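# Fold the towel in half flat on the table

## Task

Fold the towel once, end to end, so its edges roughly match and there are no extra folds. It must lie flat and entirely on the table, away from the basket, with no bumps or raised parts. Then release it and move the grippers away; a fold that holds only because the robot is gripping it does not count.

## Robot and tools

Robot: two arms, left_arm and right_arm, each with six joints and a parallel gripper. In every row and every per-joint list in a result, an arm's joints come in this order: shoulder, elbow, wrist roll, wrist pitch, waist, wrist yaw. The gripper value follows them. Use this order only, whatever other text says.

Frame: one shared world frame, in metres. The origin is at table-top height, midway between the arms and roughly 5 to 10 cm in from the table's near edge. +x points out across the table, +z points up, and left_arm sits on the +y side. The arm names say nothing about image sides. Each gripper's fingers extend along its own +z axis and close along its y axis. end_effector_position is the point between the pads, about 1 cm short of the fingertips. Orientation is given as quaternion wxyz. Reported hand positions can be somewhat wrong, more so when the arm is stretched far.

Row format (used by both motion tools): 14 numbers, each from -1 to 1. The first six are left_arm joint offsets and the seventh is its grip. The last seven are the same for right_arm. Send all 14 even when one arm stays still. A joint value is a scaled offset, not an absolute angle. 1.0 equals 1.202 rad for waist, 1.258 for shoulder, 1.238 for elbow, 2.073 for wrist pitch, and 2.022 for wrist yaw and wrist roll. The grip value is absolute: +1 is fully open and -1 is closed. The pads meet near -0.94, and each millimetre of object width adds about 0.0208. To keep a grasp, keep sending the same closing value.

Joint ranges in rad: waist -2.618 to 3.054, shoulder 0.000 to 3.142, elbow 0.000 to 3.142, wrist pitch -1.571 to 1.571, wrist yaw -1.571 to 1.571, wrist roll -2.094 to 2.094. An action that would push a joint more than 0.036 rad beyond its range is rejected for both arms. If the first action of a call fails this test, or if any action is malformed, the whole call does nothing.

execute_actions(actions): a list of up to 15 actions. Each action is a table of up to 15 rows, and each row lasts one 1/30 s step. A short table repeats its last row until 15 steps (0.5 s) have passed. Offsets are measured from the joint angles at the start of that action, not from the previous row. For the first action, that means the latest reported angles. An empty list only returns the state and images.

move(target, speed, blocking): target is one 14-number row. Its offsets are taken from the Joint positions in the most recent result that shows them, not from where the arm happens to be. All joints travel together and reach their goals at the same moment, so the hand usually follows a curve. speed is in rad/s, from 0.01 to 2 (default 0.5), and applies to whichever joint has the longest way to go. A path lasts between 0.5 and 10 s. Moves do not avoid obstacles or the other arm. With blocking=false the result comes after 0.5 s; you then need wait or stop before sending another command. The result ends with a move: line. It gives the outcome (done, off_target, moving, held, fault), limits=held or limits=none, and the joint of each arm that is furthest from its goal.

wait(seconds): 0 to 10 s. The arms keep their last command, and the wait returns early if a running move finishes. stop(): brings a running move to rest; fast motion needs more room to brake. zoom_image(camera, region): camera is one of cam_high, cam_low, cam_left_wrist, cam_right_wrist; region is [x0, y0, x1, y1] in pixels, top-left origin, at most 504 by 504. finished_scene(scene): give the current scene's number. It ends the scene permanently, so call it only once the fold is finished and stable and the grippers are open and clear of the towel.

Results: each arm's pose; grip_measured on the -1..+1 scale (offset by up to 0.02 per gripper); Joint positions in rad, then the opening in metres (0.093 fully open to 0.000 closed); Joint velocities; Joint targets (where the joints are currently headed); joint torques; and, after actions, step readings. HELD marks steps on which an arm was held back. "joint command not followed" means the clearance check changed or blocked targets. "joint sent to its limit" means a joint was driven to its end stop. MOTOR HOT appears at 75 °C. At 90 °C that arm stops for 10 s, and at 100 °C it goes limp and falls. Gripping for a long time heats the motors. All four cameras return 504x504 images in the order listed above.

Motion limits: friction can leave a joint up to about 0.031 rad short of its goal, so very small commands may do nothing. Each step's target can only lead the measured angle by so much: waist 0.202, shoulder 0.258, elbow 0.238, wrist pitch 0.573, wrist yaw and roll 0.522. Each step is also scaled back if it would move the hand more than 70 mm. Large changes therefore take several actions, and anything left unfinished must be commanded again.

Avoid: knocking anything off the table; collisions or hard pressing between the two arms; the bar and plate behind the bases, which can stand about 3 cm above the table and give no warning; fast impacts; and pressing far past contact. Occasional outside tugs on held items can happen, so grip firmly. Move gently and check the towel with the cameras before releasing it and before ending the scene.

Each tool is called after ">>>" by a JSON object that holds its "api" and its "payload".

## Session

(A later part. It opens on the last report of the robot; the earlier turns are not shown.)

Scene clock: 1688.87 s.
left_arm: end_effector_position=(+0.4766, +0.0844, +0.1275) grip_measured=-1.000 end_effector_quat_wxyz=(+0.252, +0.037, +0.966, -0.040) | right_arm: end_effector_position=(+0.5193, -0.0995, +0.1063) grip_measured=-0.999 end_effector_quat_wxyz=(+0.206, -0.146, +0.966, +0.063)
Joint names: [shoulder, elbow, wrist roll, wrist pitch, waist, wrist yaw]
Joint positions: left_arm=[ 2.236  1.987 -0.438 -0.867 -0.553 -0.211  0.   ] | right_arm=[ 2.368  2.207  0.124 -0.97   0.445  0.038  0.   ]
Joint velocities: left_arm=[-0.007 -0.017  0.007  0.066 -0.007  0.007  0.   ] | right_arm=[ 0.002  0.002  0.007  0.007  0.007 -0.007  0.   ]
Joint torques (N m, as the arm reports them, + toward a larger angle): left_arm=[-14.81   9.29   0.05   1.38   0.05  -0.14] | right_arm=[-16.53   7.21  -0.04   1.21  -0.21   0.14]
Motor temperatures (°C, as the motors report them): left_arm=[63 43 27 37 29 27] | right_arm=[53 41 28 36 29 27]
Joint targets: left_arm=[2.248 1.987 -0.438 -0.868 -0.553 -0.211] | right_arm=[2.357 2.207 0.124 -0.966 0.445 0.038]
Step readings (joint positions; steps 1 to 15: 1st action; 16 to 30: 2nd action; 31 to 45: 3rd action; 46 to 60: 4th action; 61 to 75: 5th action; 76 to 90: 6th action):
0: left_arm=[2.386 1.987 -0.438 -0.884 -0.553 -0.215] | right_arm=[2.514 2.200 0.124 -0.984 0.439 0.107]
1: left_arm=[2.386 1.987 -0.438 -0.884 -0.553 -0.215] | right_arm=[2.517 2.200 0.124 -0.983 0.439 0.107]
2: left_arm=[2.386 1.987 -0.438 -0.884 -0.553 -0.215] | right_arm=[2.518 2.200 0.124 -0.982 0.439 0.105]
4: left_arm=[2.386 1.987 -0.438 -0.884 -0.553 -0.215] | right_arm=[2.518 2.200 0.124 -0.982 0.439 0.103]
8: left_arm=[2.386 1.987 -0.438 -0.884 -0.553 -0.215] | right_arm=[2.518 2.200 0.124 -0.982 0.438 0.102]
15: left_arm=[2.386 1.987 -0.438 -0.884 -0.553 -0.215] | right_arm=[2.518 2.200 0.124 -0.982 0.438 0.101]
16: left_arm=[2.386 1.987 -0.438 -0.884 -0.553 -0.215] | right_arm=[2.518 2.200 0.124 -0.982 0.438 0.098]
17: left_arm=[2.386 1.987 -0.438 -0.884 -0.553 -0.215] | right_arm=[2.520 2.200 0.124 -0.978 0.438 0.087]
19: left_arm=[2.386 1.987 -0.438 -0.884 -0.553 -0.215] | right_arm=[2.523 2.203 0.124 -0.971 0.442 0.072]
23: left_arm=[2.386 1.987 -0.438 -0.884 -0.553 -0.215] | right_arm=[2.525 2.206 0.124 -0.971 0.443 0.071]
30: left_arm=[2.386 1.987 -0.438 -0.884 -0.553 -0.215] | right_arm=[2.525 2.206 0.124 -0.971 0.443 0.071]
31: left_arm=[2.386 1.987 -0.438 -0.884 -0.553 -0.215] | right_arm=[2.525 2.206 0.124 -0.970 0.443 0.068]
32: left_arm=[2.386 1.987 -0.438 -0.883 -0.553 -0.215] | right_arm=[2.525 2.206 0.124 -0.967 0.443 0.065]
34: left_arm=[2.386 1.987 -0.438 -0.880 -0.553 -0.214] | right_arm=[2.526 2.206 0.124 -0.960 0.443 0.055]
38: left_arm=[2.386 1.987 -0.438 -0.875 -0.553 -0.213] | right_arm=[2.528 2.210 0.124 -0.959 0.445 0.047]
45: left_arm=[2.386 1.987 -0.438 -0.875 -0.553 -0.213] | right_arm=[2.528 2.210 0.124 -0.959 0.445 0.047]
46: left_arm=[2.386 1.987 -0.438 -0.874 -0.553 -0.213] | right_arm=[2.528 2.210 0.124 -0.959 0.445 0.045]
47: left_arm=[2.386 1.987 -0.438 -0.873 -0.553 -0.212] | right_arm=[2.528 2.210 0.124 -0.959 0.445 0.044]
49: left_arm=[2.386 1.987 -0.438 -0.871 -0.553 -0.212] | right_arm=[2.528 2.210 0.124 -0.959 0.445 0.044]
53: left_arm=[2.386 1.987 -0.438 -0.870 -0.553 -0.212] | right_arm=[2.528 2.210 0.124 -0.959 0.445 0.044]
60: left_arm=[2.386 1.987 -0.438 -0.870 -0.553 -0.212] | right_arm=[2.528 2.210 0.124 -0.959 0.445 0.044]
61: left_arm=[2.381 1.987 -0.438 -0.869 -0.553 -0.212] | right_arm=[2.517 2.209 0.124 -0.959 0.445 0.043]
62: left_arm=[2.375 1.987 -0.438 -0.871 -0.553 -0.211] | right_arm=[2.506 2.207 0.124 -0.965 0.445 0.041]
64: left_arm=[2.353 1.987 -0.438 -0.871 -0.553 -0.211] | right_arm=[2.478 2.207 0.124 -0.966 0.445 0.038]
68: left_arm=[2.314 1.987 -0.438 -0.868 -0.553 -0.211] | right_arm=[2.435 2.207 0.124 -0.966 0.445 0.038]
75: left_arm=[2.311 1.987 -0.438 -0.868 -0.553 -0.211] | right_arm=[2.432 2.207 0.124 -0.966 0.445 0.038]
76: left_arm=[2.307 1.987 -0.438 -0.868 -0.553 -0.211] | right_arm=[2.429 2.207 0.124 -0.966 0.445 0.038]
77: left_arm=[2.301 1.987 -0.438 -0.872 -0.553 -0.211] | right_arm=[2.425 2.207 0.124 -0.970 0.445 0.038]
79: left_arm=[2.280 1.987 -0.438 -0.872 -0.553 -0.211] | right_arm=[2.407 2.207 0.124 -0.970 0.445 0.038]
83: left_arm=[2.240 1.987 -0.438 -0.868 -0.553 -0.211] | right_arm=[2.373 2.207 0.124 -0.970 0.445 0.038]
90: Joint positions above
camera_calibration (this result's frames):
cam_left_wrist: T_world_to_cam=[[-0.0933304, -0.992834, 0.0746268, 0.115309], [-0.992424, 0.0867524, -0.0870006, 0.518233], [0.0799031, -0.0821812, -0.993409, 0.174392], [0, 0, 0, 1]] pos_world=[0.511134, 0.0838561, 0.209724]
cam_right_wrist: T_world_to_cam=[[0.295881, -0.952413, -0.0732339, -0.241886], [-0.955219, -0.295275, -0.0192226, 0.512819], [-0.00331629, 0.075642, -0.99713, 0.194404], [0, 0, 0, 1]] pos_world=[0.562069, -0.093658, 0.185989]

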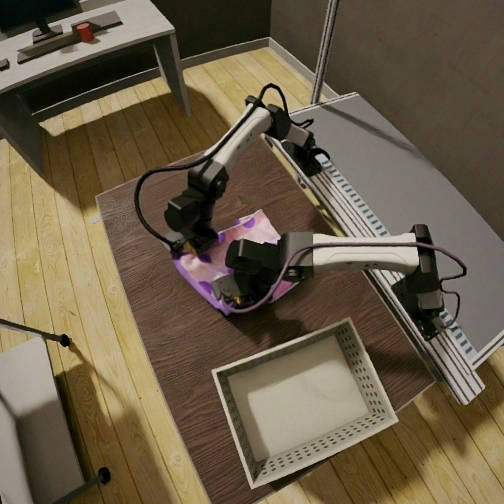

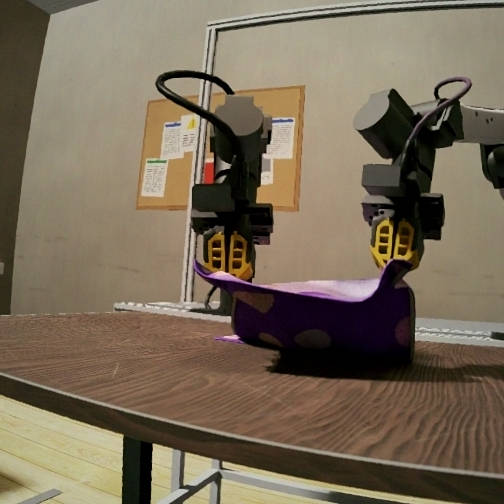

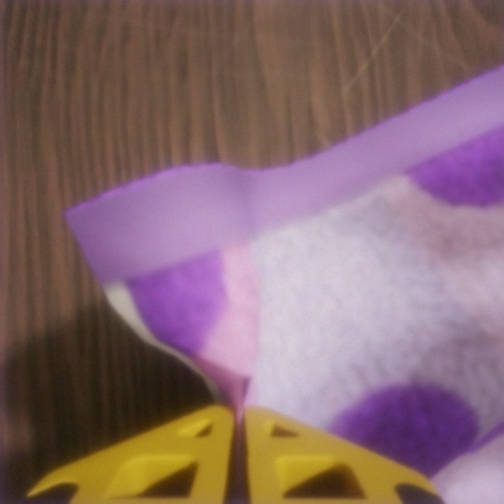

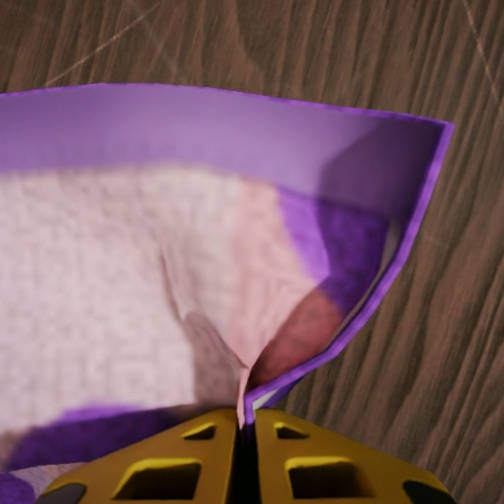

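>>> {"api": "move", "payload": {"target": [-0.281,-0.172,-0.138,-0.205,-0.233,0,-1,-0.523,-0.458,0.273,-0.174,0.134,0,-1], "speed": 0.35}}

Scene clock: 1720.17 s.
left_arm: end_effector_position=(+0.2978, +0.0650, +0.1928) grip_measured=-1.000 end_effector_quat_wxyz=(+0.162, +0.053, +0.985, -0.038) | right_arm: end_effector_position=(+0.3080, -0.1368, +0.1923) grip_measured=-0.999 end_effector_quat_wxyz=(+0.074, +0.036, +0.994, +0.075)
Joint names: [shoulder, elbow, wrist roll, wrist pitch, waist, wrist yaw]
Joint positions: left_arm=[ 1.886  1.798 -0.713 -1.238 -0.831 -0.198  0.   ] | right_arm=[ 1.73   1.664  0.666 -1.298  0.601  0.01   0.   ]
Joint velocities: left_arm=[ 0.002 -0.012 -0.022 -0.022  0.002  0.066  0.   ] | right_arm=[ 0.002 -0.027  0.022 -0.051 -0.012 -0.022  0.   ]
Joint torques (N m, as the arm reports them, + toward a larger angle): left_arm=[-12.03   6.29   0.01   0.4    0.04  -0.32] | right_arm=[-10.95   4.82   0.06   0.44   0.3    0.51]
Motor temperatures (°C, as the motors report them): left_arm=[61 43 27 37 29 27] | right_arm=[63 41 28 36 29 27]
Joint targets: left_arm=[1.882 1.774 -0.717 -1.292 -0.833 -0.211] | right_arm=[1.710 1.640 0.677 -1.331 0.606 0.038]
move: off_target (left_arm, right_arm); limits=none; left_arm: farthest joint: the wrist pitch, 0.054 radians from its target (0.425 radians at the start); right_arm: farthest joint: the wrist pitch, 0.033 radians from its target (0.360 radians at the start)
camera_calibration (this result's frames):
cam_left_wrist: T_world_to_cam=[[-0.116277, -0.990585, 0.072252, 0.0815845], [-0.987787, 0.122931, 0.0957334, 0.309118], [-0.103714, -0.060238, -0.992781, 0.305144], [0, 0, 0, 1]] pos_world=[0.346477, 0.0611974, 0.267454]
cam_right_wrist: T_world_to_cam=[[-0.0761323, -0.983711, -0.162837, -0.0810476], [-0.964863, 0.0314928, 0.260858, 0.295424], [-0.251481, 0.176975, -0.951545, 0.363735], [0, 0, 0, 1]] pos_world=[0.370346, -0.153403, 0.255849]

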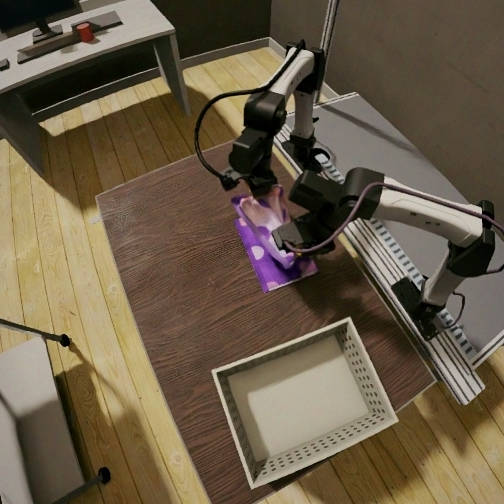

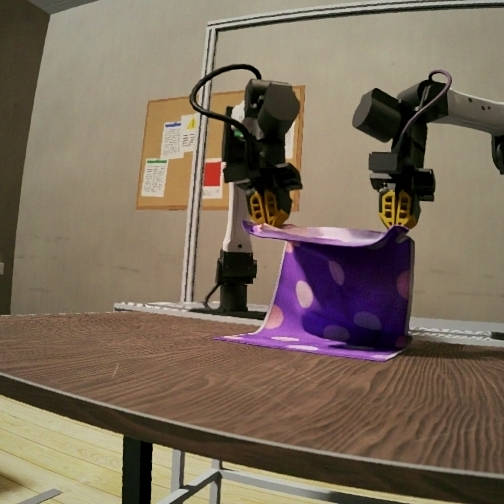

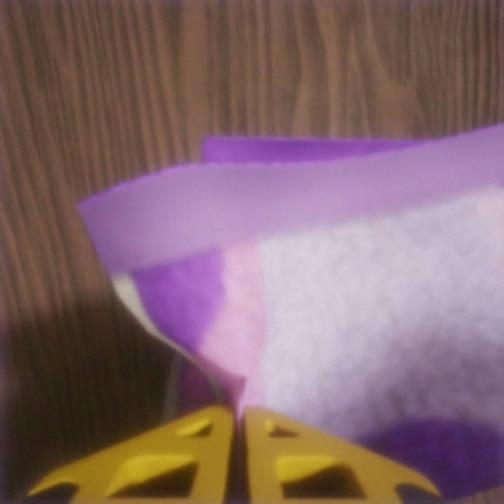

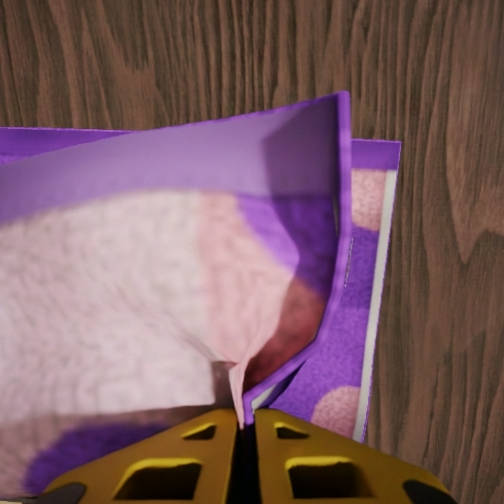

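>>> {"api": "move", "payload": {"target": [-0.203,-0.216,-0.211,-0.03,-0.353,0,-1,-0.397,-0.334,0.18,-0.059,0.30,0,-1], "speed": 0.3}}

Scene clock: 1752.73 s.
left_arm: end_effector_position=(+0.1336, +0.0417, +0.2032) grip_measured=-1.000 end_effector_quat_wxyz=(+0.133, +0.055, +0.986, -0.080) | right_arm: end_effector_position=(+0.1428, -0.1553, +0.2067) grip_measured=-0.999 end_effector_quat_wxyz=(+0.044, +0.038, +0.994, +0.098)
Joint names: [shoulder, elbow, wrist roll, wrist pitch, waist, wrist yaw]
Joint positions: left_arm=[ 1.636  1.552 -1.133 -1.284 -1.249 -0.195  0.   ] | right_arm=[ 1.248  1.273  1.02  -1.4    0.95   0.005  0.   ]
Joint velocities: left_arm=[-0.012 -0.017  0.095  0.037  0.007  0.007  0.   ] | right_arm=[ 0.007  0.007 -0.051 -0.007  0.012  0.022  0.   ]
Joint torques (N m, as the arm reports them, + toward a larger angle): left_arm=[-9.27  6.46 -0.03  0.66 -0.32 -0.24] | right_arm=[-5.65  4.82  0.04  0.54  0.92  0.22]
Motor temperatures (°C, as the motors report them): left_arm=[56 41 27 35 29 27] | right_arm=[58 39 28 34 29 27]
Joint targets: left_arm=[1.630 1.531 -1.139 -1.300 -1.255 -0.198] | right_arm=[1.231 1.251 1.030 -1.420 0.961 0.010]
move: off_target (left_arm, right_arm); limits=none; left_arm: farthest joint: the elbow, 0.021 radians from its target (0.267 radians at the start); right_arm: farthest joint: the elbow, 0.022 radians from its target (0.414 radians at the start)
camera_calibration (this result's frames):
cam_left_wrist: T_world_to_cam=[[-0.128907, -0.978781, 0.159283, 0.0221357], [-0.977606, 0.152374, 0.145153, 0.136194], [-0.166344, -0.137004, -0.976504, 0.30527], [0, 0, 0, 1]] pos_world=[0.186778, 0.0427368, 0.274803]
cam_right_wrist: T_world_to_cam=[[-0.0834114, -0.975391, -0.204097, -0.0986205], [-0.94777, 0.0143768, 0.318632, 0.115839], [-0.307856, 0.220014, -0.925645, 0.348547], [0, 0, 0, 1]] pos_world=[0.208865, -0.174544, 0.265592]

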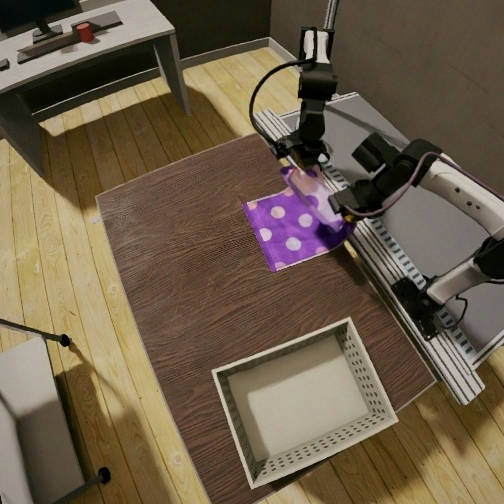

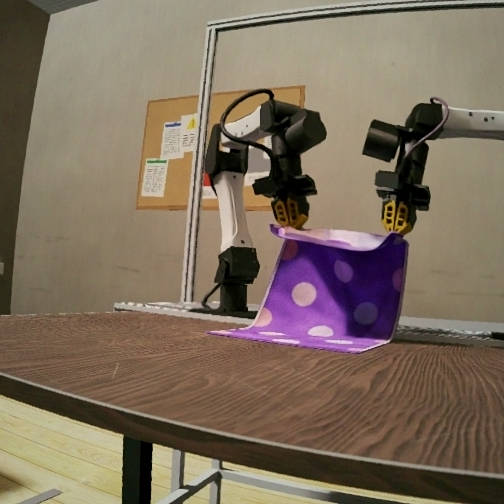

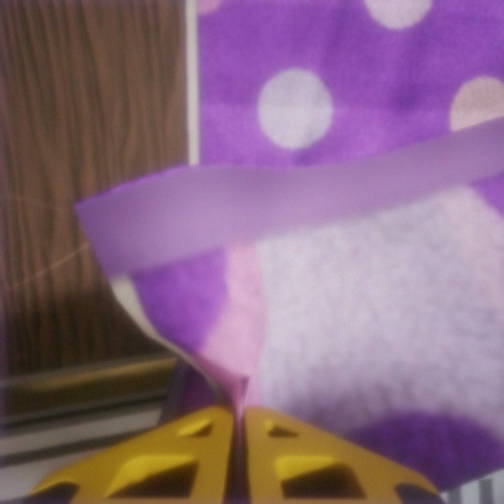

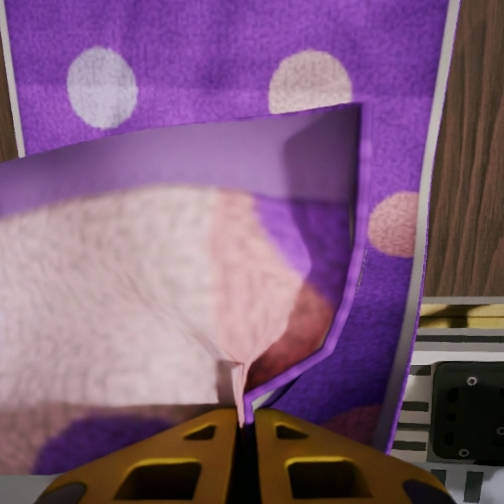

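>>> {"api": "move", "payload": {"target": [0.207,-0.064,0.15,0.148,0.255,0,-1,0.178,-0.156,-0.156,0.189,-0.262,0,-1], "speed": 0.25}}

Scene clock: 1790.93 s.
left_arm: end_effector_position=(+0.2557, +0.0351, +0.1166) grip_measured=-1.000 end_effector_quat_wxyz=(+0.145, +0.053, +0.987, -0.046) | right_arm: end_effector_position=(+0.2370, -0.1623, +0.1196) grip_measured=-0.999 end_effector_quat_wxyz=(+0.060, +0.036, +0.994, +0.080)
Joint names: [shoulder, elbow, wrist roll, wrist pitch, waist, wrist yaw]
Joint positions: left_arm=[ 1.879  1.492 -0.839 -0.972 -0.951 -0.189  0.   ] | right_arm=[ 1.461  1.1    0.713 -1.019  0.647 -0.005  0.   ]
Joint velocities: left_arm=[ 0.022  0.007 -0.037  0.037 -0.012 -0.007  0.   ] | right_arm=[ 0.002 -0.017  0.022  0.081  0.002 -0.081  0.   ]
Joint torques (N m, as the arm reports them, + toward a larger angle): left_arm=[-10.14   6.75   0.07   0.8    0.87  -0.25] | right_arm=[-5.52  5.13 -0.11  0.83 -1.33  0.28]
Motor temperatures (°C, as the motors report them): left_arm=[50 41 27 35 29 27] | right_arm=[49 38 28 33 29 27]
Joint targets: left_arm=[1.896 1.473 -0.830 -0.977 -0.942 -0.195] | right_arm=[1.472 1.079 0.705 -1.008 0.635 0.005]
move: done; limits=none; left_arm: farthest joint: the elbow, 0.019 radians from its target (0.079 radians at the start); right_arm: farthest joint: the elbow, 0.020 radians from its target (0.193 radians at the start)
camera_calibration (this result's frames):
cam_left_wrist: T_world_to_cam=[[-0.116551, -0.989005, 0.0910182, 0.0503769], [-0.983511, 0.12769, 0.128066, 0.273469], [-0.13828, -0.0745911, -0.98758, 0.232002], [0, 0, 0, 1]] pos_world=[0.306913, 0.032209, 0.189513]
cam_right_wrist: T_world_to_cam=[[-0.0768603, -0.98238, -0.170359, -0.122044], [-0.957481, 0.0250721, 0.287405, 0.240745], [-0.27807, 0.185205, -0.942537, 0.287862], [0, 0, 0, 1]] pos_world=[0.301174, -0.179243, 0.181339]

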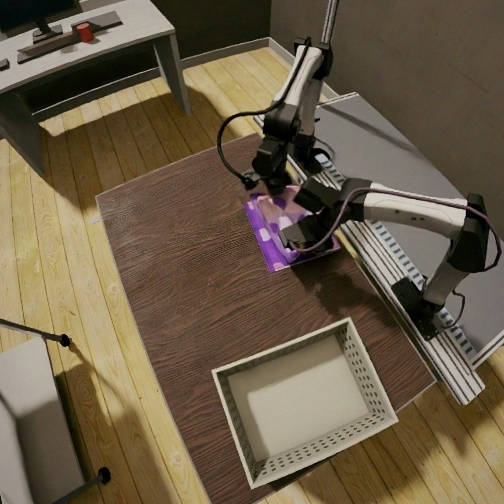

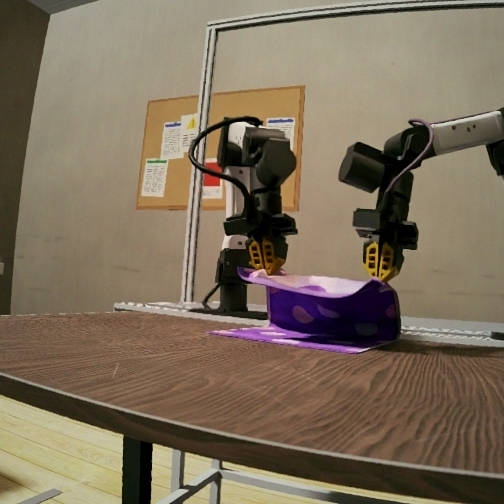

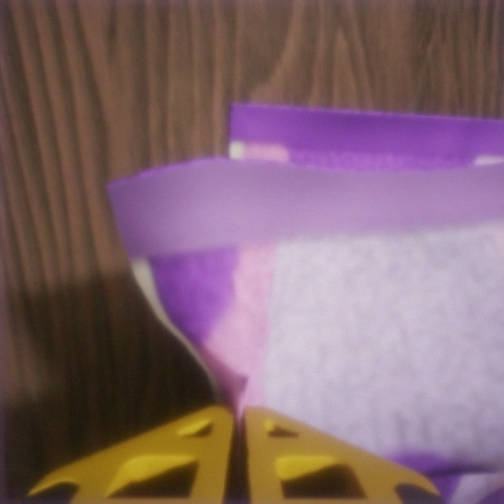

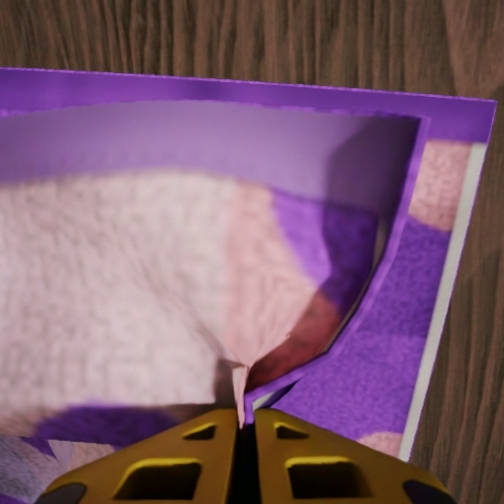

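>>> {"api": "move", "payload": {"target": [0.21,0.045,0.01,0.08,0.016,0,-1,0.078,-0.204,-0.08,0.16,-0.134,0,-1], "speed": 0.2}}

Scene clock: 1816.43 s.
left_arm: end_effector_position=(+0.2812, +0.0015, +0.0410) grip_measured=-1.000 end_effector_quat_wxyz=(+0.135, +0.056, +0.989, -0.034) | right_arm: end_effector_position=(+0.2583, -0.1934, +0.0430) grip_measured=-0.999 end_effector_quat_wxyz=(+0.067, +0.033, +0.995, +0.073)
Joint names: [shoulder, elbow, wrist roll, wrist pitch, waist, wrist yaw]
Joint positions: left_arm=[ 2.124  1.536 -0.827 -0.801 -0.942 -0.186  0.   ] | right_arm=[ 1.546  0.869  0.559 -0.702  0.498 -0.016  0.   ]
Joint velocities: left_arm=[-0.007 -0.017  0.081 -0.051 -0.012 -0.066  0.   ] | right_arm=[-0.012 -0.012 -0.037  0.007 -0.002  0.037  0.   ]
Joint torques (N m, as the arm reports them, + toward a larger angle): left_arm=[-12.31   9.4    0.12   0.79   0.98  -0.23] | right_arm=[-5.77  4.6  -0.11  0.87 -1.34  0.27]
Motor temperatures (°C, as the motors report them): left_arm=[50 41 27 35 29 27] | right_arm=[47 38 28 33 29 27]
Joint targets: left_arm=[2.143 1.548 -0.819 -0.806 -0.932 -0.189] | right_arm=[1.559 0.848 0.551 -0.688 0.486 -0.005]
move: off_target (right_arm); limits=none; left_arm: farthest joint: the shoulder, 0.020 radians from its target (0.264 radians at the start); right_arm: farthest joint: the elbow, 0.022 radians from its target (0.253 radians at the start)
camera_calibration (this result's frames):
cam_left_wrist: T_world_to_cam=[[-0.118506, -0.990618, 0.0680548, 0.028562], [-0.980474, 0.127573, 0.149654, 0.310807], [-0.156932, -0.0489911, -0.986394, 0.163567], [0, 0, 0, 1]] pos_world=[0.333792, -0.0033433, 0.112884]
cam_right_wrist: T_world_to_cam=[[-0.0711864, -0.984959, -0.157444, -0.166522], [-0.960967, 0.0254154, 0.275493, 0.285352], [-0.267347, 0.17091, -0.948322, 0.222043], [0, 0, 0, 1]] pos_world=[0.321723, -0.209219, 0.105738]

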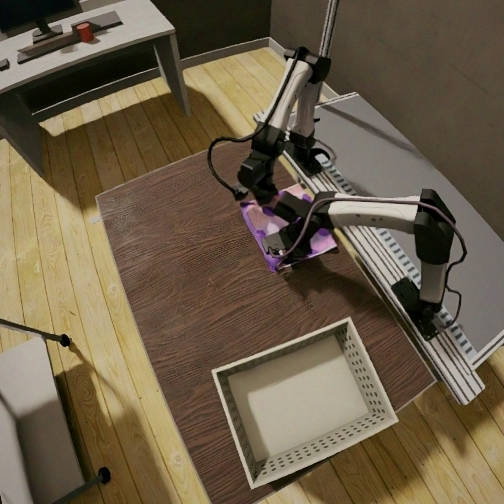

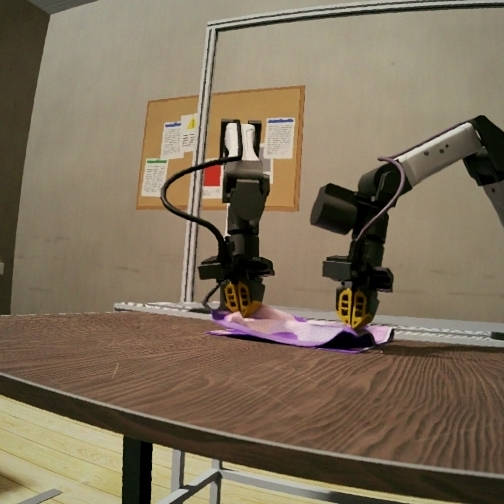

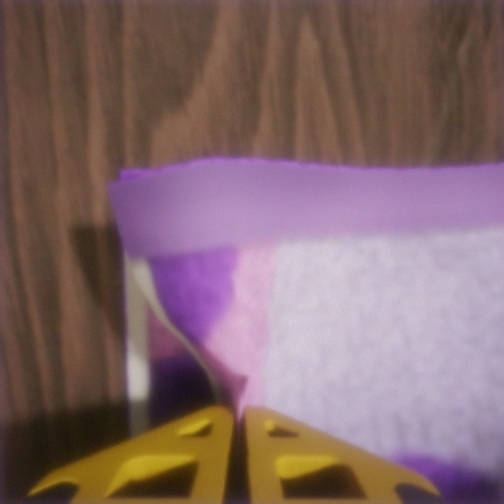

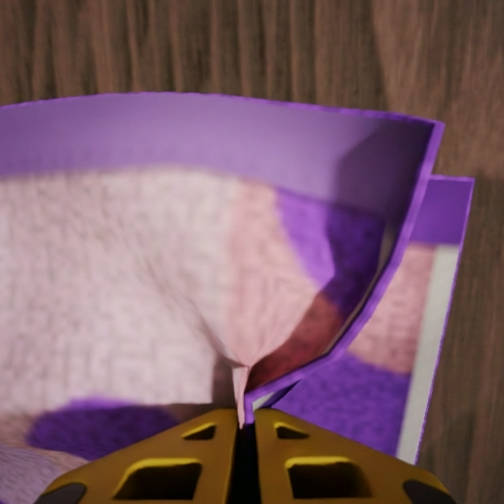

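>>> {"api": "execute_actions", "payload": {"actions": []}}

Scene clock: 1843.20 s.
left_arm: end_effector_position=(+0.2812, +0.0015, +0.0410) grip_measured=-1.000 end_effector_quat_wxyz=(+0.135, +0.056, +0.989, -0.034) | right_arm: end_effector_position=(+0.2583, -0.1934, +0.0430) grip_measured=-0.999 end_effector_quat_wxyz=(+0.067, +0.032, +0.995, +0.073)
Joint names: [shoulder, elbow, wrist roll, wrist pitch, waist, wrist yaw]
Joint positions: left_arm=[ 2.124  1.536 -0.827 -0.801 -0.942 -0.186  0.   ] | right_arm=[ 1.546  0.869  0.559 -0.702  0.498 -0.016  0.   ]
Joint velocities: left_arm=[ 0.002  0.002  0.022 -0.051 -0.007 -0.022  0.   ] | right_arm=[-0.022 -0.002 -0.037 -0.022 -0.007 -0.051  0.   ]
Joint torques (N m, as the arm reports them, + toward a larger angle): left_arm=[-12.13   9.48   0.14   0.74   0.97  -0.22] | right_arm=[-5.76  4.61 -0.11  0.87 -1.35  0.27]
Motor temperatures (°C, as the motors report them): left_arm=[51 43 27 34 29 27] | right_arm=[45 37 28 33 29 27]
Joint targets: left_arm=[2.143 1.548 -0.819 -0.806 -0.932 -0.189] | right_arm=[1.559 0.848 0.551 -0.688 0.486 -0.005]
camera_calibration (this result's frames):
cam_left_wrist: T_world_to_cam=[[-0.118506, -0.990618, 0.0680548, 0.028562], [-0.980474, 0.127573, 0.149654, 0.310807], [-0.156932, -0.0489911, -0.986394, 0.163567], [0, 0, 0, 1]] pos_world=[0.333792, -0.0033433, 0.112884]
cam_right_wrist: T_world_to_cam=[[-0.0704327, -0.985028, -0.157349, -0.166735], [-0.961016, 0.0247254, 0.275386, 0.285236], [-0.267373, 0.170611, -0.948369, 0.221994], [0, 0, 0, 1]] pos_world=[0.321728, -0.209165, 0.105746]

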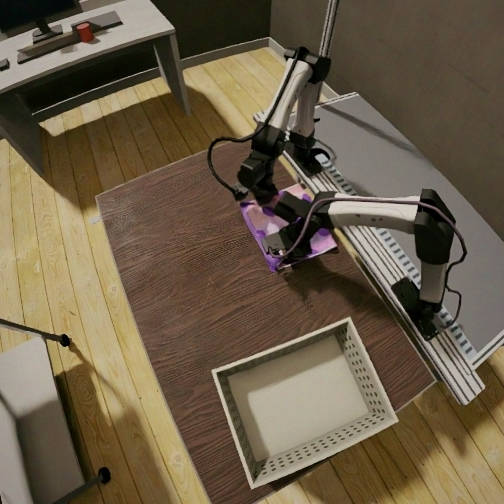

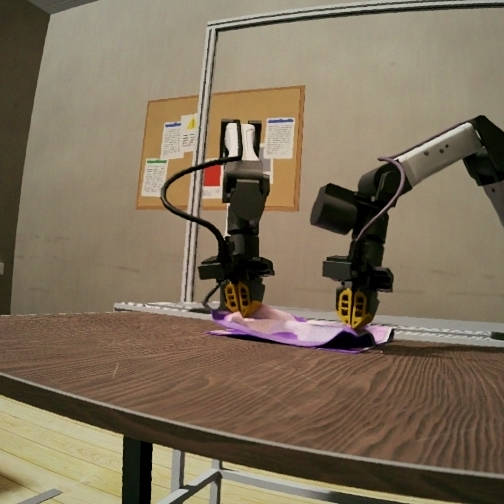

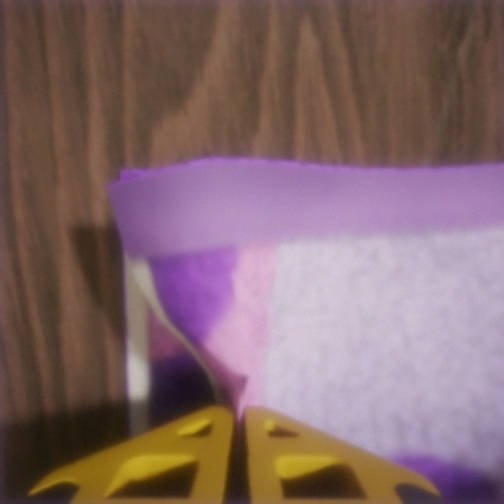

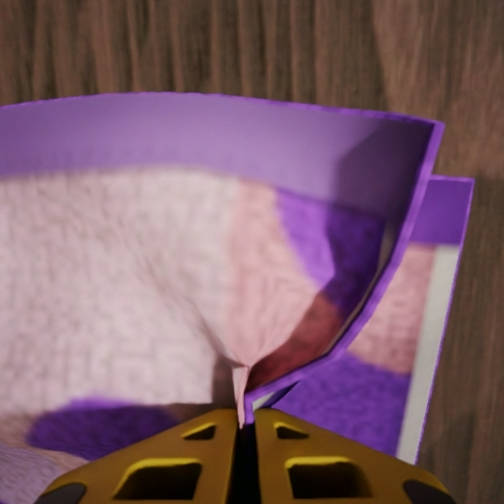

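>>> {"api": "move", "payload": {"target": [0.03,-0.04,0,0.033,0,0,-1, -0.025,-0.11,0,0.05,0,0,-1], "speed": 0.15}}

Scene clock: 1860.17 s.
left_arm: end_effector_position=(+0.2837, -0.0041, +0.0288) grip_measured=-1.000 end_effector_quat_wxyz=(+0.140, +0.055, +0.987, -0.046) | right_arm: end_effector_position=(+0.2432, -0.1987, +0.0207) grip_measured=-0.999 end_effector_quat_wxyz=(+0.062, +0.032, +0.995, +0.076)
Joint names: [shoulder, elbow, wrist roll, wrist pitch, waist, wrist yaw]
Joint positions: left_arm=[ 2.141  1.505 -0.827 -0.728 -0.942 -0.18   0.   ] | right_arm=[ 1.535  0.758  0.559 -0.606  0.498 -0.025  0.   ]
Joint velocities: left_arm=[-0.002 -0.002  0.066 -0.007  0.012  0.051  0.   ] | right_arm=[-0.007 -0.007 -0.037 -0.007 -0.017  0.022  0.   ]
Joint torques (N m, as the arm reports them, + toward a larger angle): left_arm=[-12.25   6.35   0.05   0.81   0.15  -0.25] | right_arm=[-8.27  3.98 -0.04  0.81 -0.18  0.24]
Motor temperatures (°C, as the motors report them): left_arm=[52 43 27 34 29 27] | right_arm=[45 37 28 33 29 27]
Joint targets: left_arm=[2.162 1.486 -0.827 -0.733 -0.942 -0.186] | right_arm=[1.515 0.733 0.559 -0.598 0.498 -0.016]
move: off_target (left_arm, right_arm); limits=none; left_arm: farthest joint: the shoulder, 0.021 radians from its target (0.038 radians at the start); right_arm: farthest joint: the elbow, 0.026 radians from its target (0.136 radians at the start)
camera_calibration (this result's frames):
cam_left_wrist: T_world_to_cam=[[-0.120273, -0.988558, 0.0910311, 0.0239129], [-0.981737, 0.132053, 0.136943, 0.316528], [-0.147397, -0.0728981, -0.986387, 0.148773], [0, 0, 0, 1]] pos_world=[0.335552, -0.00731392, 0.101225]
cam_right_wrist: T_world_to_cam=[[-0.0698457, -0.984208, -0.162655, -0.176372], [-0.958852, 0.021258, 0.28311, 0.275686], [-0.275181, 0.175736, -0.945194, 0.200576], [0, 0, 0, 1]] pos_world=[0.307218, -0.214696, 0.0828462]

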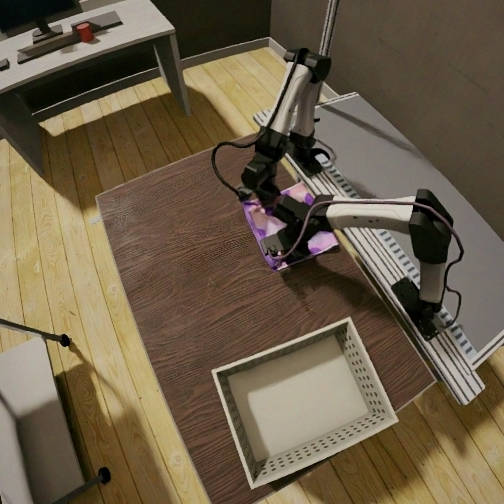

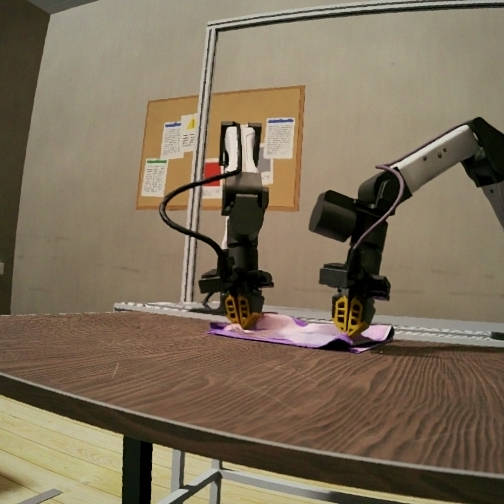

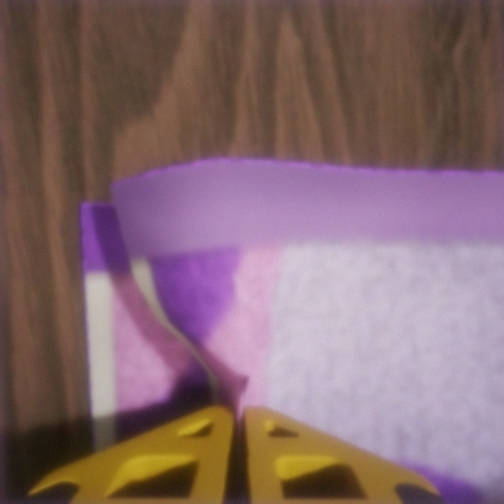

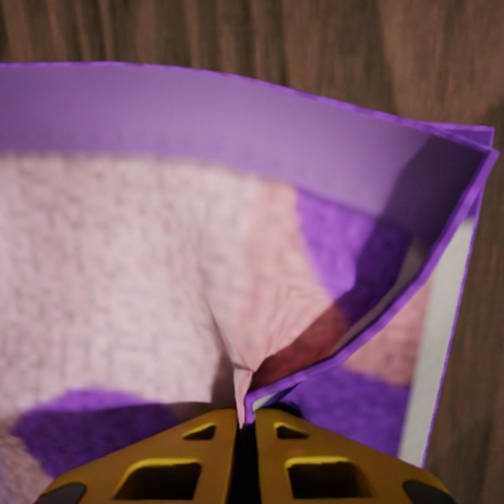

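>>> {"api": "move", "payload": {"target": [0.105,0.14,0.044,-0.033,0.074,0,-1, 0.13,0.12,-0.045,0.002,-0.075,0,-1], "speed": 0.12}}

Scene clock: 1871.77 s.
left_arm: end_effector_position=(+0.3280, -0.0067, +0.0281) grip_measured=-1.000 end_effector_quat_wxyz=(+0.144, +0.056, +0.987, -0.044) | right_arm: end_effector_position=(+0.2826, -0.1991, +0.0183) grip_measured=-0.999 end_effector_quat_wxyz=(+0.061, +0.028, +0.995, +0.080)
Joint names: [shoulder, elbow, wrist roll, wrist pitch, waist, wrist yaw]
Joint positions: left_arm=[ 2.244  1.669 -0.747 -0.774 -0.865 -0.171  0.   ] | right_arm=[ 1.669  0.891  0.477 -0.606  0.423 -0.049  0.   ]
Joint velocities: left_arm=[ 0.002  0.002  0.037 -0.066 -0.002 -0.022  0.   ] | right_arm=[-0.007 -0.022 -0.022 -0.051 -0.012 -0.037  0.   ]
Joint torques (N m, as the arm reports them, + toward a larger angle): left_arm=[-12.63   9.35   0.15   0.66   1.06  -0.27] | right_arm=[-5.26  7.09 -0.13  0.77 -1.54  0.4 ]
Motor temperatures (°C, as the motors report them): left_arm=[52 42 27 34 29 27] | right_arm=[45 37 28 33 29 27]
Joint targets: left_arm=[2.273 1.679 -0.738 -0.796 -0.853 -0.180] | right_arm=[1.698 0.907 0.468 -0.602 0.408 -0.025]
move: off_target (left_arm, right_arm); limits=none; left_arm: farthest joint: the shoulder, 0.029 radians from its target (0.132 radians at the start); right_arm: farthest joint: the shoulder, 0.029 radians from its target (0.163 radians at the start)
camera_calibration (this result's frames):
cam_left_wrist: T_world_to_cam=[[-0.122764, -0.988755, 0.085399, 0.0277162], [-0.982385, 0.133286, 0.130979, 0.360821], [-0.140888, -0.0678152, -0.9877, 0.152404], [0, 0, 0, 1]] pos_world=[0.37934, -0.0103526, 0.100902]
cam_right_wrist: T_world_to_cam=[[-0.0613958, -0.983414, -0.170668, -0.176488], [-0.958316, 0.0102767, 0.285526, 0.311728], [-0.279037, 0.181084, -0.943052, 0.211326], [0, 0, 0, 1]] pos_world=[0.346866, -0.215032, 0.0801637]

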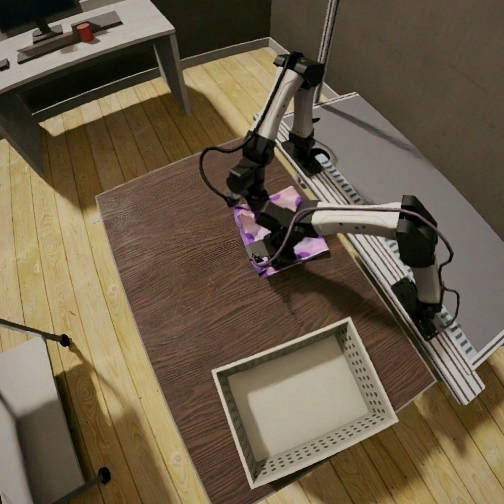

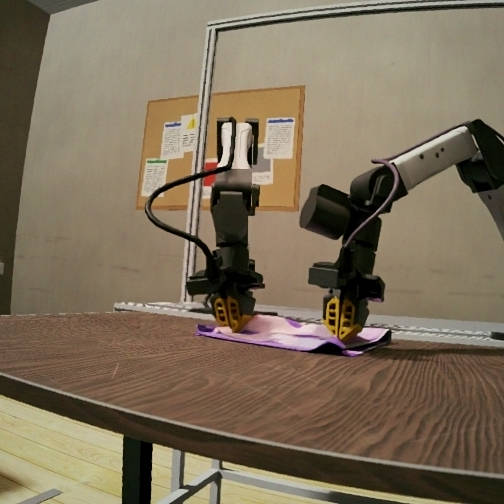

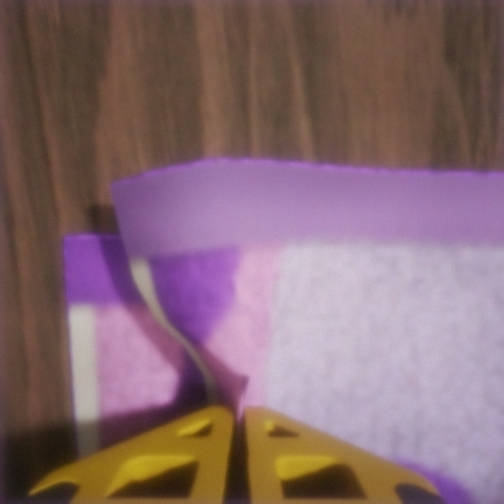

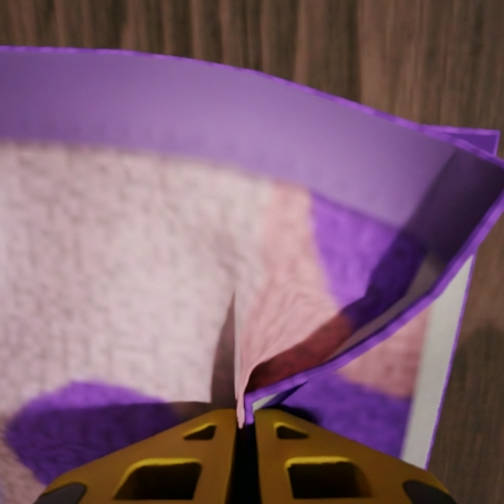

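>>> {"api": "execute_actions", "payload": {"actions": [[[0,0,0,0,0,0,-0.5,0,0,0,0,0,0,-0.5]],[[0,0,0,0,0,0,0.2,0,0,0,0,0,0,0.2]],[[-0.03,0,0,0,0,0,1,-0.04,0,0,0,0,0,1]],[[-0.06,0,0,0,0,0,1,-0.08,0,0,0,0,0,1]],[[-0.1,0,0,0,0,0,1,-0.12,0,0,0,0,0,1]],[[-0.15,0,0,0,-0.12,0,1,-0.15,0,0,0,0.12,0,1]],[[-0.2,0,0,0,-0.15,0,1,-0.2,0,0,0,0.15,0,1]],[[-0.2,-0.1,0,0,-0.15,0,1,-0.1,0,0,0,0.15,0,1]],[[-0.2,-0.1,0,0,-0.15,0,1,-0.1,0,0,0,0.15,0,1]]]}}

>>> {"api": "zoom_image", "payload": {"camera": "cam_high", "region": [170,130,390,330]}}

>>> {"api": "zoom_image", "payload": {"camera": "cam_low", "region": [150,290,450,390]}}

Scene clock: 1892.97 s.
left_arm: end_effector_position=(+0.0237, +0.0831, +0.4706) grip_measured=+0.983 end_effector_quat_wxyz=(+0.314, +0.265, +0.714, -0.568) | right_arm: end_effector_position=(+0.1261, -0.1018, +0.2939) grip_measured=+0.984 end_effector_quat_wxyz=(+0.347, -0.257, +0.801, +0.414)
Joint names: [shoulder, elbow, wrist roll, wrist pitch, waist, wrist yaw]
Joint positions: left_arm=[ 0.935  1.464 -0.747 -0.735 -1.561 -0.157  0.092] | right_arm=[ 0.695  0.866  0.482 -0.626  1.076 -0.084  0.092]
Joint velocities: left_arm=[ 0.042 -0.002 -0.066 -0.066 -0.022  0.037  0.   ] | right_arm=[-0.002 -0.007 -0.066 -0.037 -0.002 -0.037 -0.001]
Joint torques (N m, as the arm reports them, + toward a larger angle): left_arm=[ 0.6   6.99  0.09  2.26 -0.23 -0.1 ] | right_arm=[-0.62  7.66 -0.08  2.01  0.76  0.11]
Motor temperatures (°C, as the motors report them): left_arm=[52 43 27 34 29 27] | right_arm=[44 39 28 33 29 27]
Joint targets: left_arm=[0.951 1.455 -0.747 -0.747 -1.567 -0.162] | right_arm=[0.693 0.869 0.481 -0.619 1.086 -0.082]
Step readings (joint positions; steps 1 to 15: 1st action; 16 to 30: 2nd action; 31 to 45: 3rd action; 46 to 60: 4th action; 61 to 75: 5th action; 76 to 90: 6th action; 91 to 105: 7th action; 106 to 120: 8th action; 121 to 135: 9th action):
0: left_arm=[2.244 1.669 -0.747 -0.774 -0.865 -0.171] | right_arm=[1.669 0.891 0.477 -0.606 0.423 -0.049]
1: left_arm=[2.244 1.669 -0.747 -0.774 -0.865 -0.170] | right_arm=[1.669 0.891 0.477 -0.606 0.423 -0.052]
2: left_arm=[2.244 1.669 -0.747 -0.774 -0.865 -0.170] | right_arm=[1.669 0.891 0.477 -0.606 0.423 -0.053]
4: left_arm=[2.244 1.669 -0.747 -0.774 -0.865 -0.170] | right_arm=[1.669 0.891 0.477 -0.606 0.423 -0.054]
8: left_arm=[2.244 1.669 -0.747 -0.774 -0.865 -0.170] | right_arm=[1.669 0.891 0.477 -0.606 0.423 -0.054]
15: left_arm=[2.244 1.669 -0.747 -0.774 -0.865 -0.170] | right_arm=[1.669 0.891 0.477 -0.606 0.423 -0.054]
16: left_arm=[2.244 1.669 -0.747 -0.774 -0.865 -0.170] | right_arm=[1.669 0.891 0.477 -0.606 0.423 -0.056]
17: left_arm=[2.244 1.669 -0.747 -0.774 -0.865 -0.170] | right_arm=[1.669 0.891 0.477 -0.604 0.423 -0.062]
19: left_arm=[2.244 1.669 -0.747 -0.774 -0.865 -0.170] | right_arm=[1.664 0.891 0.477 -0.597 0.423 -0.072]
23: left_arm=[2.244 1.669 -0.747 -0.774 -0.865 -0.170] | right_arm=[1.664 0.891 0.477 -0.597 0.423 -0.074]
30: left_arm=[2.244 1.669 -0.747 -0.774 -0.865 -0.170] | right_arm=[1.664 0.891 0.477 -0.597 0.423 -0.074]
31: left_arm=[2.241 1.669 -0.747 -0.775 -0.865 -0.170] | right_arm=[1.659 0.891 0.477 -0.595 0.423 -0.077]
32: left_arm=[2.238 1.669 -0.747 -0.777 -0.865 -0.170] | right_arm=[1.650 0.891 0.477 -0.595 0.423 -0.080]
34: left_arm=[2.224 1.669 -0.747 -0.778 -0.865 -0.170] | right_arm=[1.635 0.891 0.477 -0.595 0.423 -0.078]
38: left_arm=[2.204 1.669 -0.747 -0.778 -0.865 -0.170] | right_arm=[1.631 0.891 0.477 -0.595 0.423 -0.076]
45: left_arm=[2.203 1.669 -0.747 -0.778 -0.865 -0.170] | right_arm=[1.631 0.891 0.477 -0.595 0.423 -0.076]
46: left_arm=[2.198 1.669 -0.747 -0.778 -0.865 -0.170] | right_arm=[1.623 0.891 0.477 -0.596 0.423 -0.076]
47: left_arm=[2.188 1.668 -0.747 -0.784 -0.865 -0.170] | right_arm=[1.606 0.890 0.477 -0.601 0.423 -0.076]
49: left_arm=[2.159 1.668 -0.747 -0.786 -0.865 -0.170] | right_arm=[1.566 0.890 0.477 -0.601 0.423 -0.076]
53: left_arm=[2.115 1.668 -0.747 -0.783 -0.865 -0.170] | right_arm=[1.541 0.890 0.477 -0.601 0.423 -0.076]
60: left_arm=[2.114 1.668 -0.747 -0.783 -0.865 -0.170] | right_arm=[1.541 0.890 0.477 -0.601 0.423 -0.076]
61: left_arm=[2.104 1.666 -0.747 -0.783 -0.865 -0.170] | right_arm=[1.528 0.889 0.477 -0.601 0.423 -0.076]
62: left_arm=[2.086 1.660 -0.747 -0.790 -0.865 -0.170] | right_arm=[1.499 0.884 0.477 -0.607 0.423 -0.076]
64: left_arm=[2.035 1.660 -0.747 -0.796 -0.865 -0.170] | right_arm=[1.433 0.884 0.477 -0.608 0.423 -0.076]
68: left_arm=[1.965 1.668 -0.747 -0.786 -0.865 -0.170] | right_arm=[1.393 0.884 0.477 -0.605 0.423 -0.076]
75: left_arm=[1.968 1.670 -0.747 -0.781 -0.865 -0.170] | right_arm=[1.393 0.884 0.477 -0.606 0.423 -0.076]
76: left_arm=[1.957 1.668 -0.747 -0.781 -0.872 -0.172] | right_arm=[1.376 0.882 0.477 -0.605 0.437 -0.068]
77: left_arm=[1.939 1.663 -0.747 -0.788 -0.885 -0.174] | right_arm=[1.338 0.876 0.478 -0.613 0.473 -0.064]
79: left_arm=[1.879 1.661 -0.747 -0.797 -0.933 -0.174] | right_arm=[1.252 0.875 0.478 -0.612 0.542 -0.072]
83: left_arm=[1.763 1.671 -0.747 -0.784 -1.019 -0.168] | right_arm=[1.202 0.875 0.478 -0.608 0.562 -0.078]
90: left_arm=[1.756 1.679 -0.747 -0.773 -1.016 -0.167] | right_arm=[1.202 0.875 0.478 -0.609 0.562 -0.078]
91: left_arm=[1.747 1.676 -0.747 -0.773 -1.024 -0.170] | right_arm=[1.182 0.872 0.479 -0.609 0.579 -0.068]
92: left_arm=[1.729 1.669 -0.747 -0.781 -1.038 -0.172] | right_arm=[1.137 0.864 0.479 -0.616 0.621 -0.063]
94: left_arm=[1.668 1.667 -0.747 -0.791 -1.091 -0.172] | right_arm=[1.022 0.863 0.479 -0.619 0.707 -0.073]
98: left_arm=[1.516 1.674 -0.747 -0.781 -1.194 -0.166] | right_arm=[0.940 0.873 0.479 -0.609 0.735 -0.080]
105: left_arm=[1.474 1.691 -0.747 -0.758 -1.203 -0.166] | right_arm=[0.941 0.873 0.479 -0.612 0.735 -0.080]
106: left_arm=[1.460 1.673 -0.747 -0.746 -1.215 -0.172] | right_arm=[0.931 0.872 0.480 -0.612 0.758 -0.067]
107: left_arm=[1.427 1.636 -0.747 -0.748 -1.245 -0.175] | right_arm=[0.907 0.869 0.481 -0.617 0.811 -0.065]
109: left_arm=[1.337 1.586 -0.747 -0.769 -1.328 -0.171] | right_arm=[0.852 0.869 0.481 -0.618 0.890 -0.079]
113: left_arm=[1.203 1.578 -0.747 -0.757 -1.386 -0.160] | right_arm=[0.819 0.869 0.481 -0.618 0.906 -0.082]
120: left_arm=[1.203 1.578 -0.747 -0.747 -1.386 -0.162] | right_arm=[0.819 0.869 0.481 -0.619 0.906 -0.082]
121: left_arm=[1.184 1.558 -0.747 -0.732 -1.405 -0.171] | right_arm=[0.808 0.869 0.482 -0.619 0.931 -0.069]
122: left_arm=[1.142 1.516 -0.747 -0.731 -1.449 -0.173] | right_arm=[0.784 0.866 0.482 -0.624 0.986 -0.068]
124: left_arm=[1.040 1.466 -0.747 -0.759 -1.537 -0.160] | right_arm=[0.728 0.866 0.482 -0.626 1.061 -0.081]
128: left_arm=[0.922 1.464 -0.747 -0.741 -1.561 -0.157] | right_arm=[0.695 0.866 0.482 -0.626 1.076 -0.084]
135: Joint positions above
camera_calibration (this result's frames):
cam_left_wrist: T_world_to_cam=[[-0.732273, -0.201279, 0.650587, -0.275578], [-0.664177, 0.422179, -0.616955, 0.312408], [-0.150484, -0.883885, -0.442835, 0.364342], [0, 0, 0, 1]] pos_world=[0.060523, 0.134677, 0.533373]
cam_right_wrist: T_world_to_cam=[[0.691151, -0.521665, -0.500175, 0.00556665], [-0.720464, -0.442816, -0.533709, 0.246725], [0.0569325, 0.729232, -0.681894, 0.346588], [0, 0, 0, 1]] pos_world=[0.154177, -0.140586, 0.3708]

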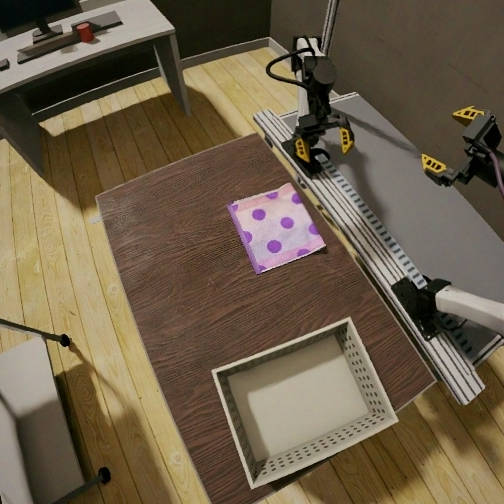

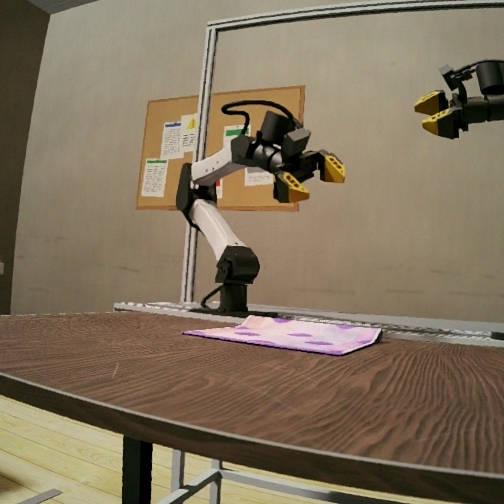

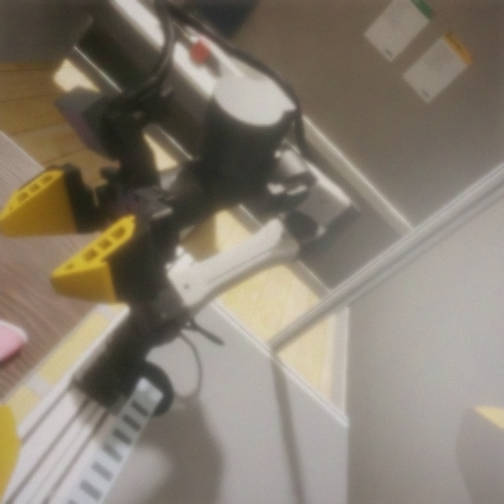

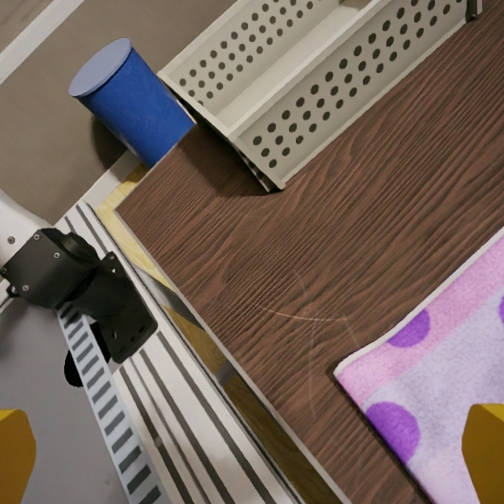

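Region (170, 130, 390, 330) of cam_high's 504x504 image, scaled by 2.291, with more detail than that image has; it fills the top 458 rows of this view, and the rest is white.

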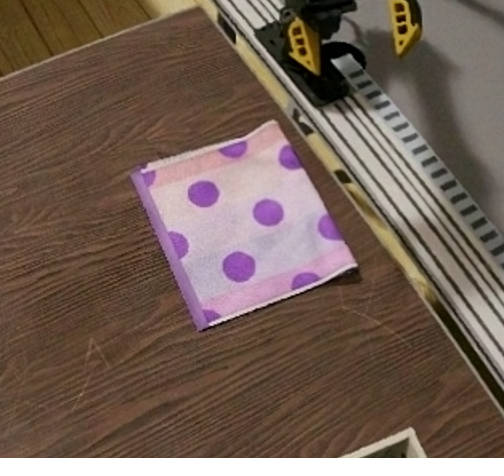

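Region (150, 290, 450, 390) of cam_low's 504x504 image, scaled by 1.680, with more detail than that image has.

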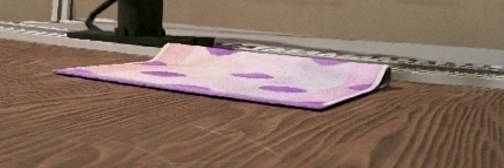

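>>> {"api": "finished_scene", "payload": {"scene": 1}}

The scene is finished: the task was done.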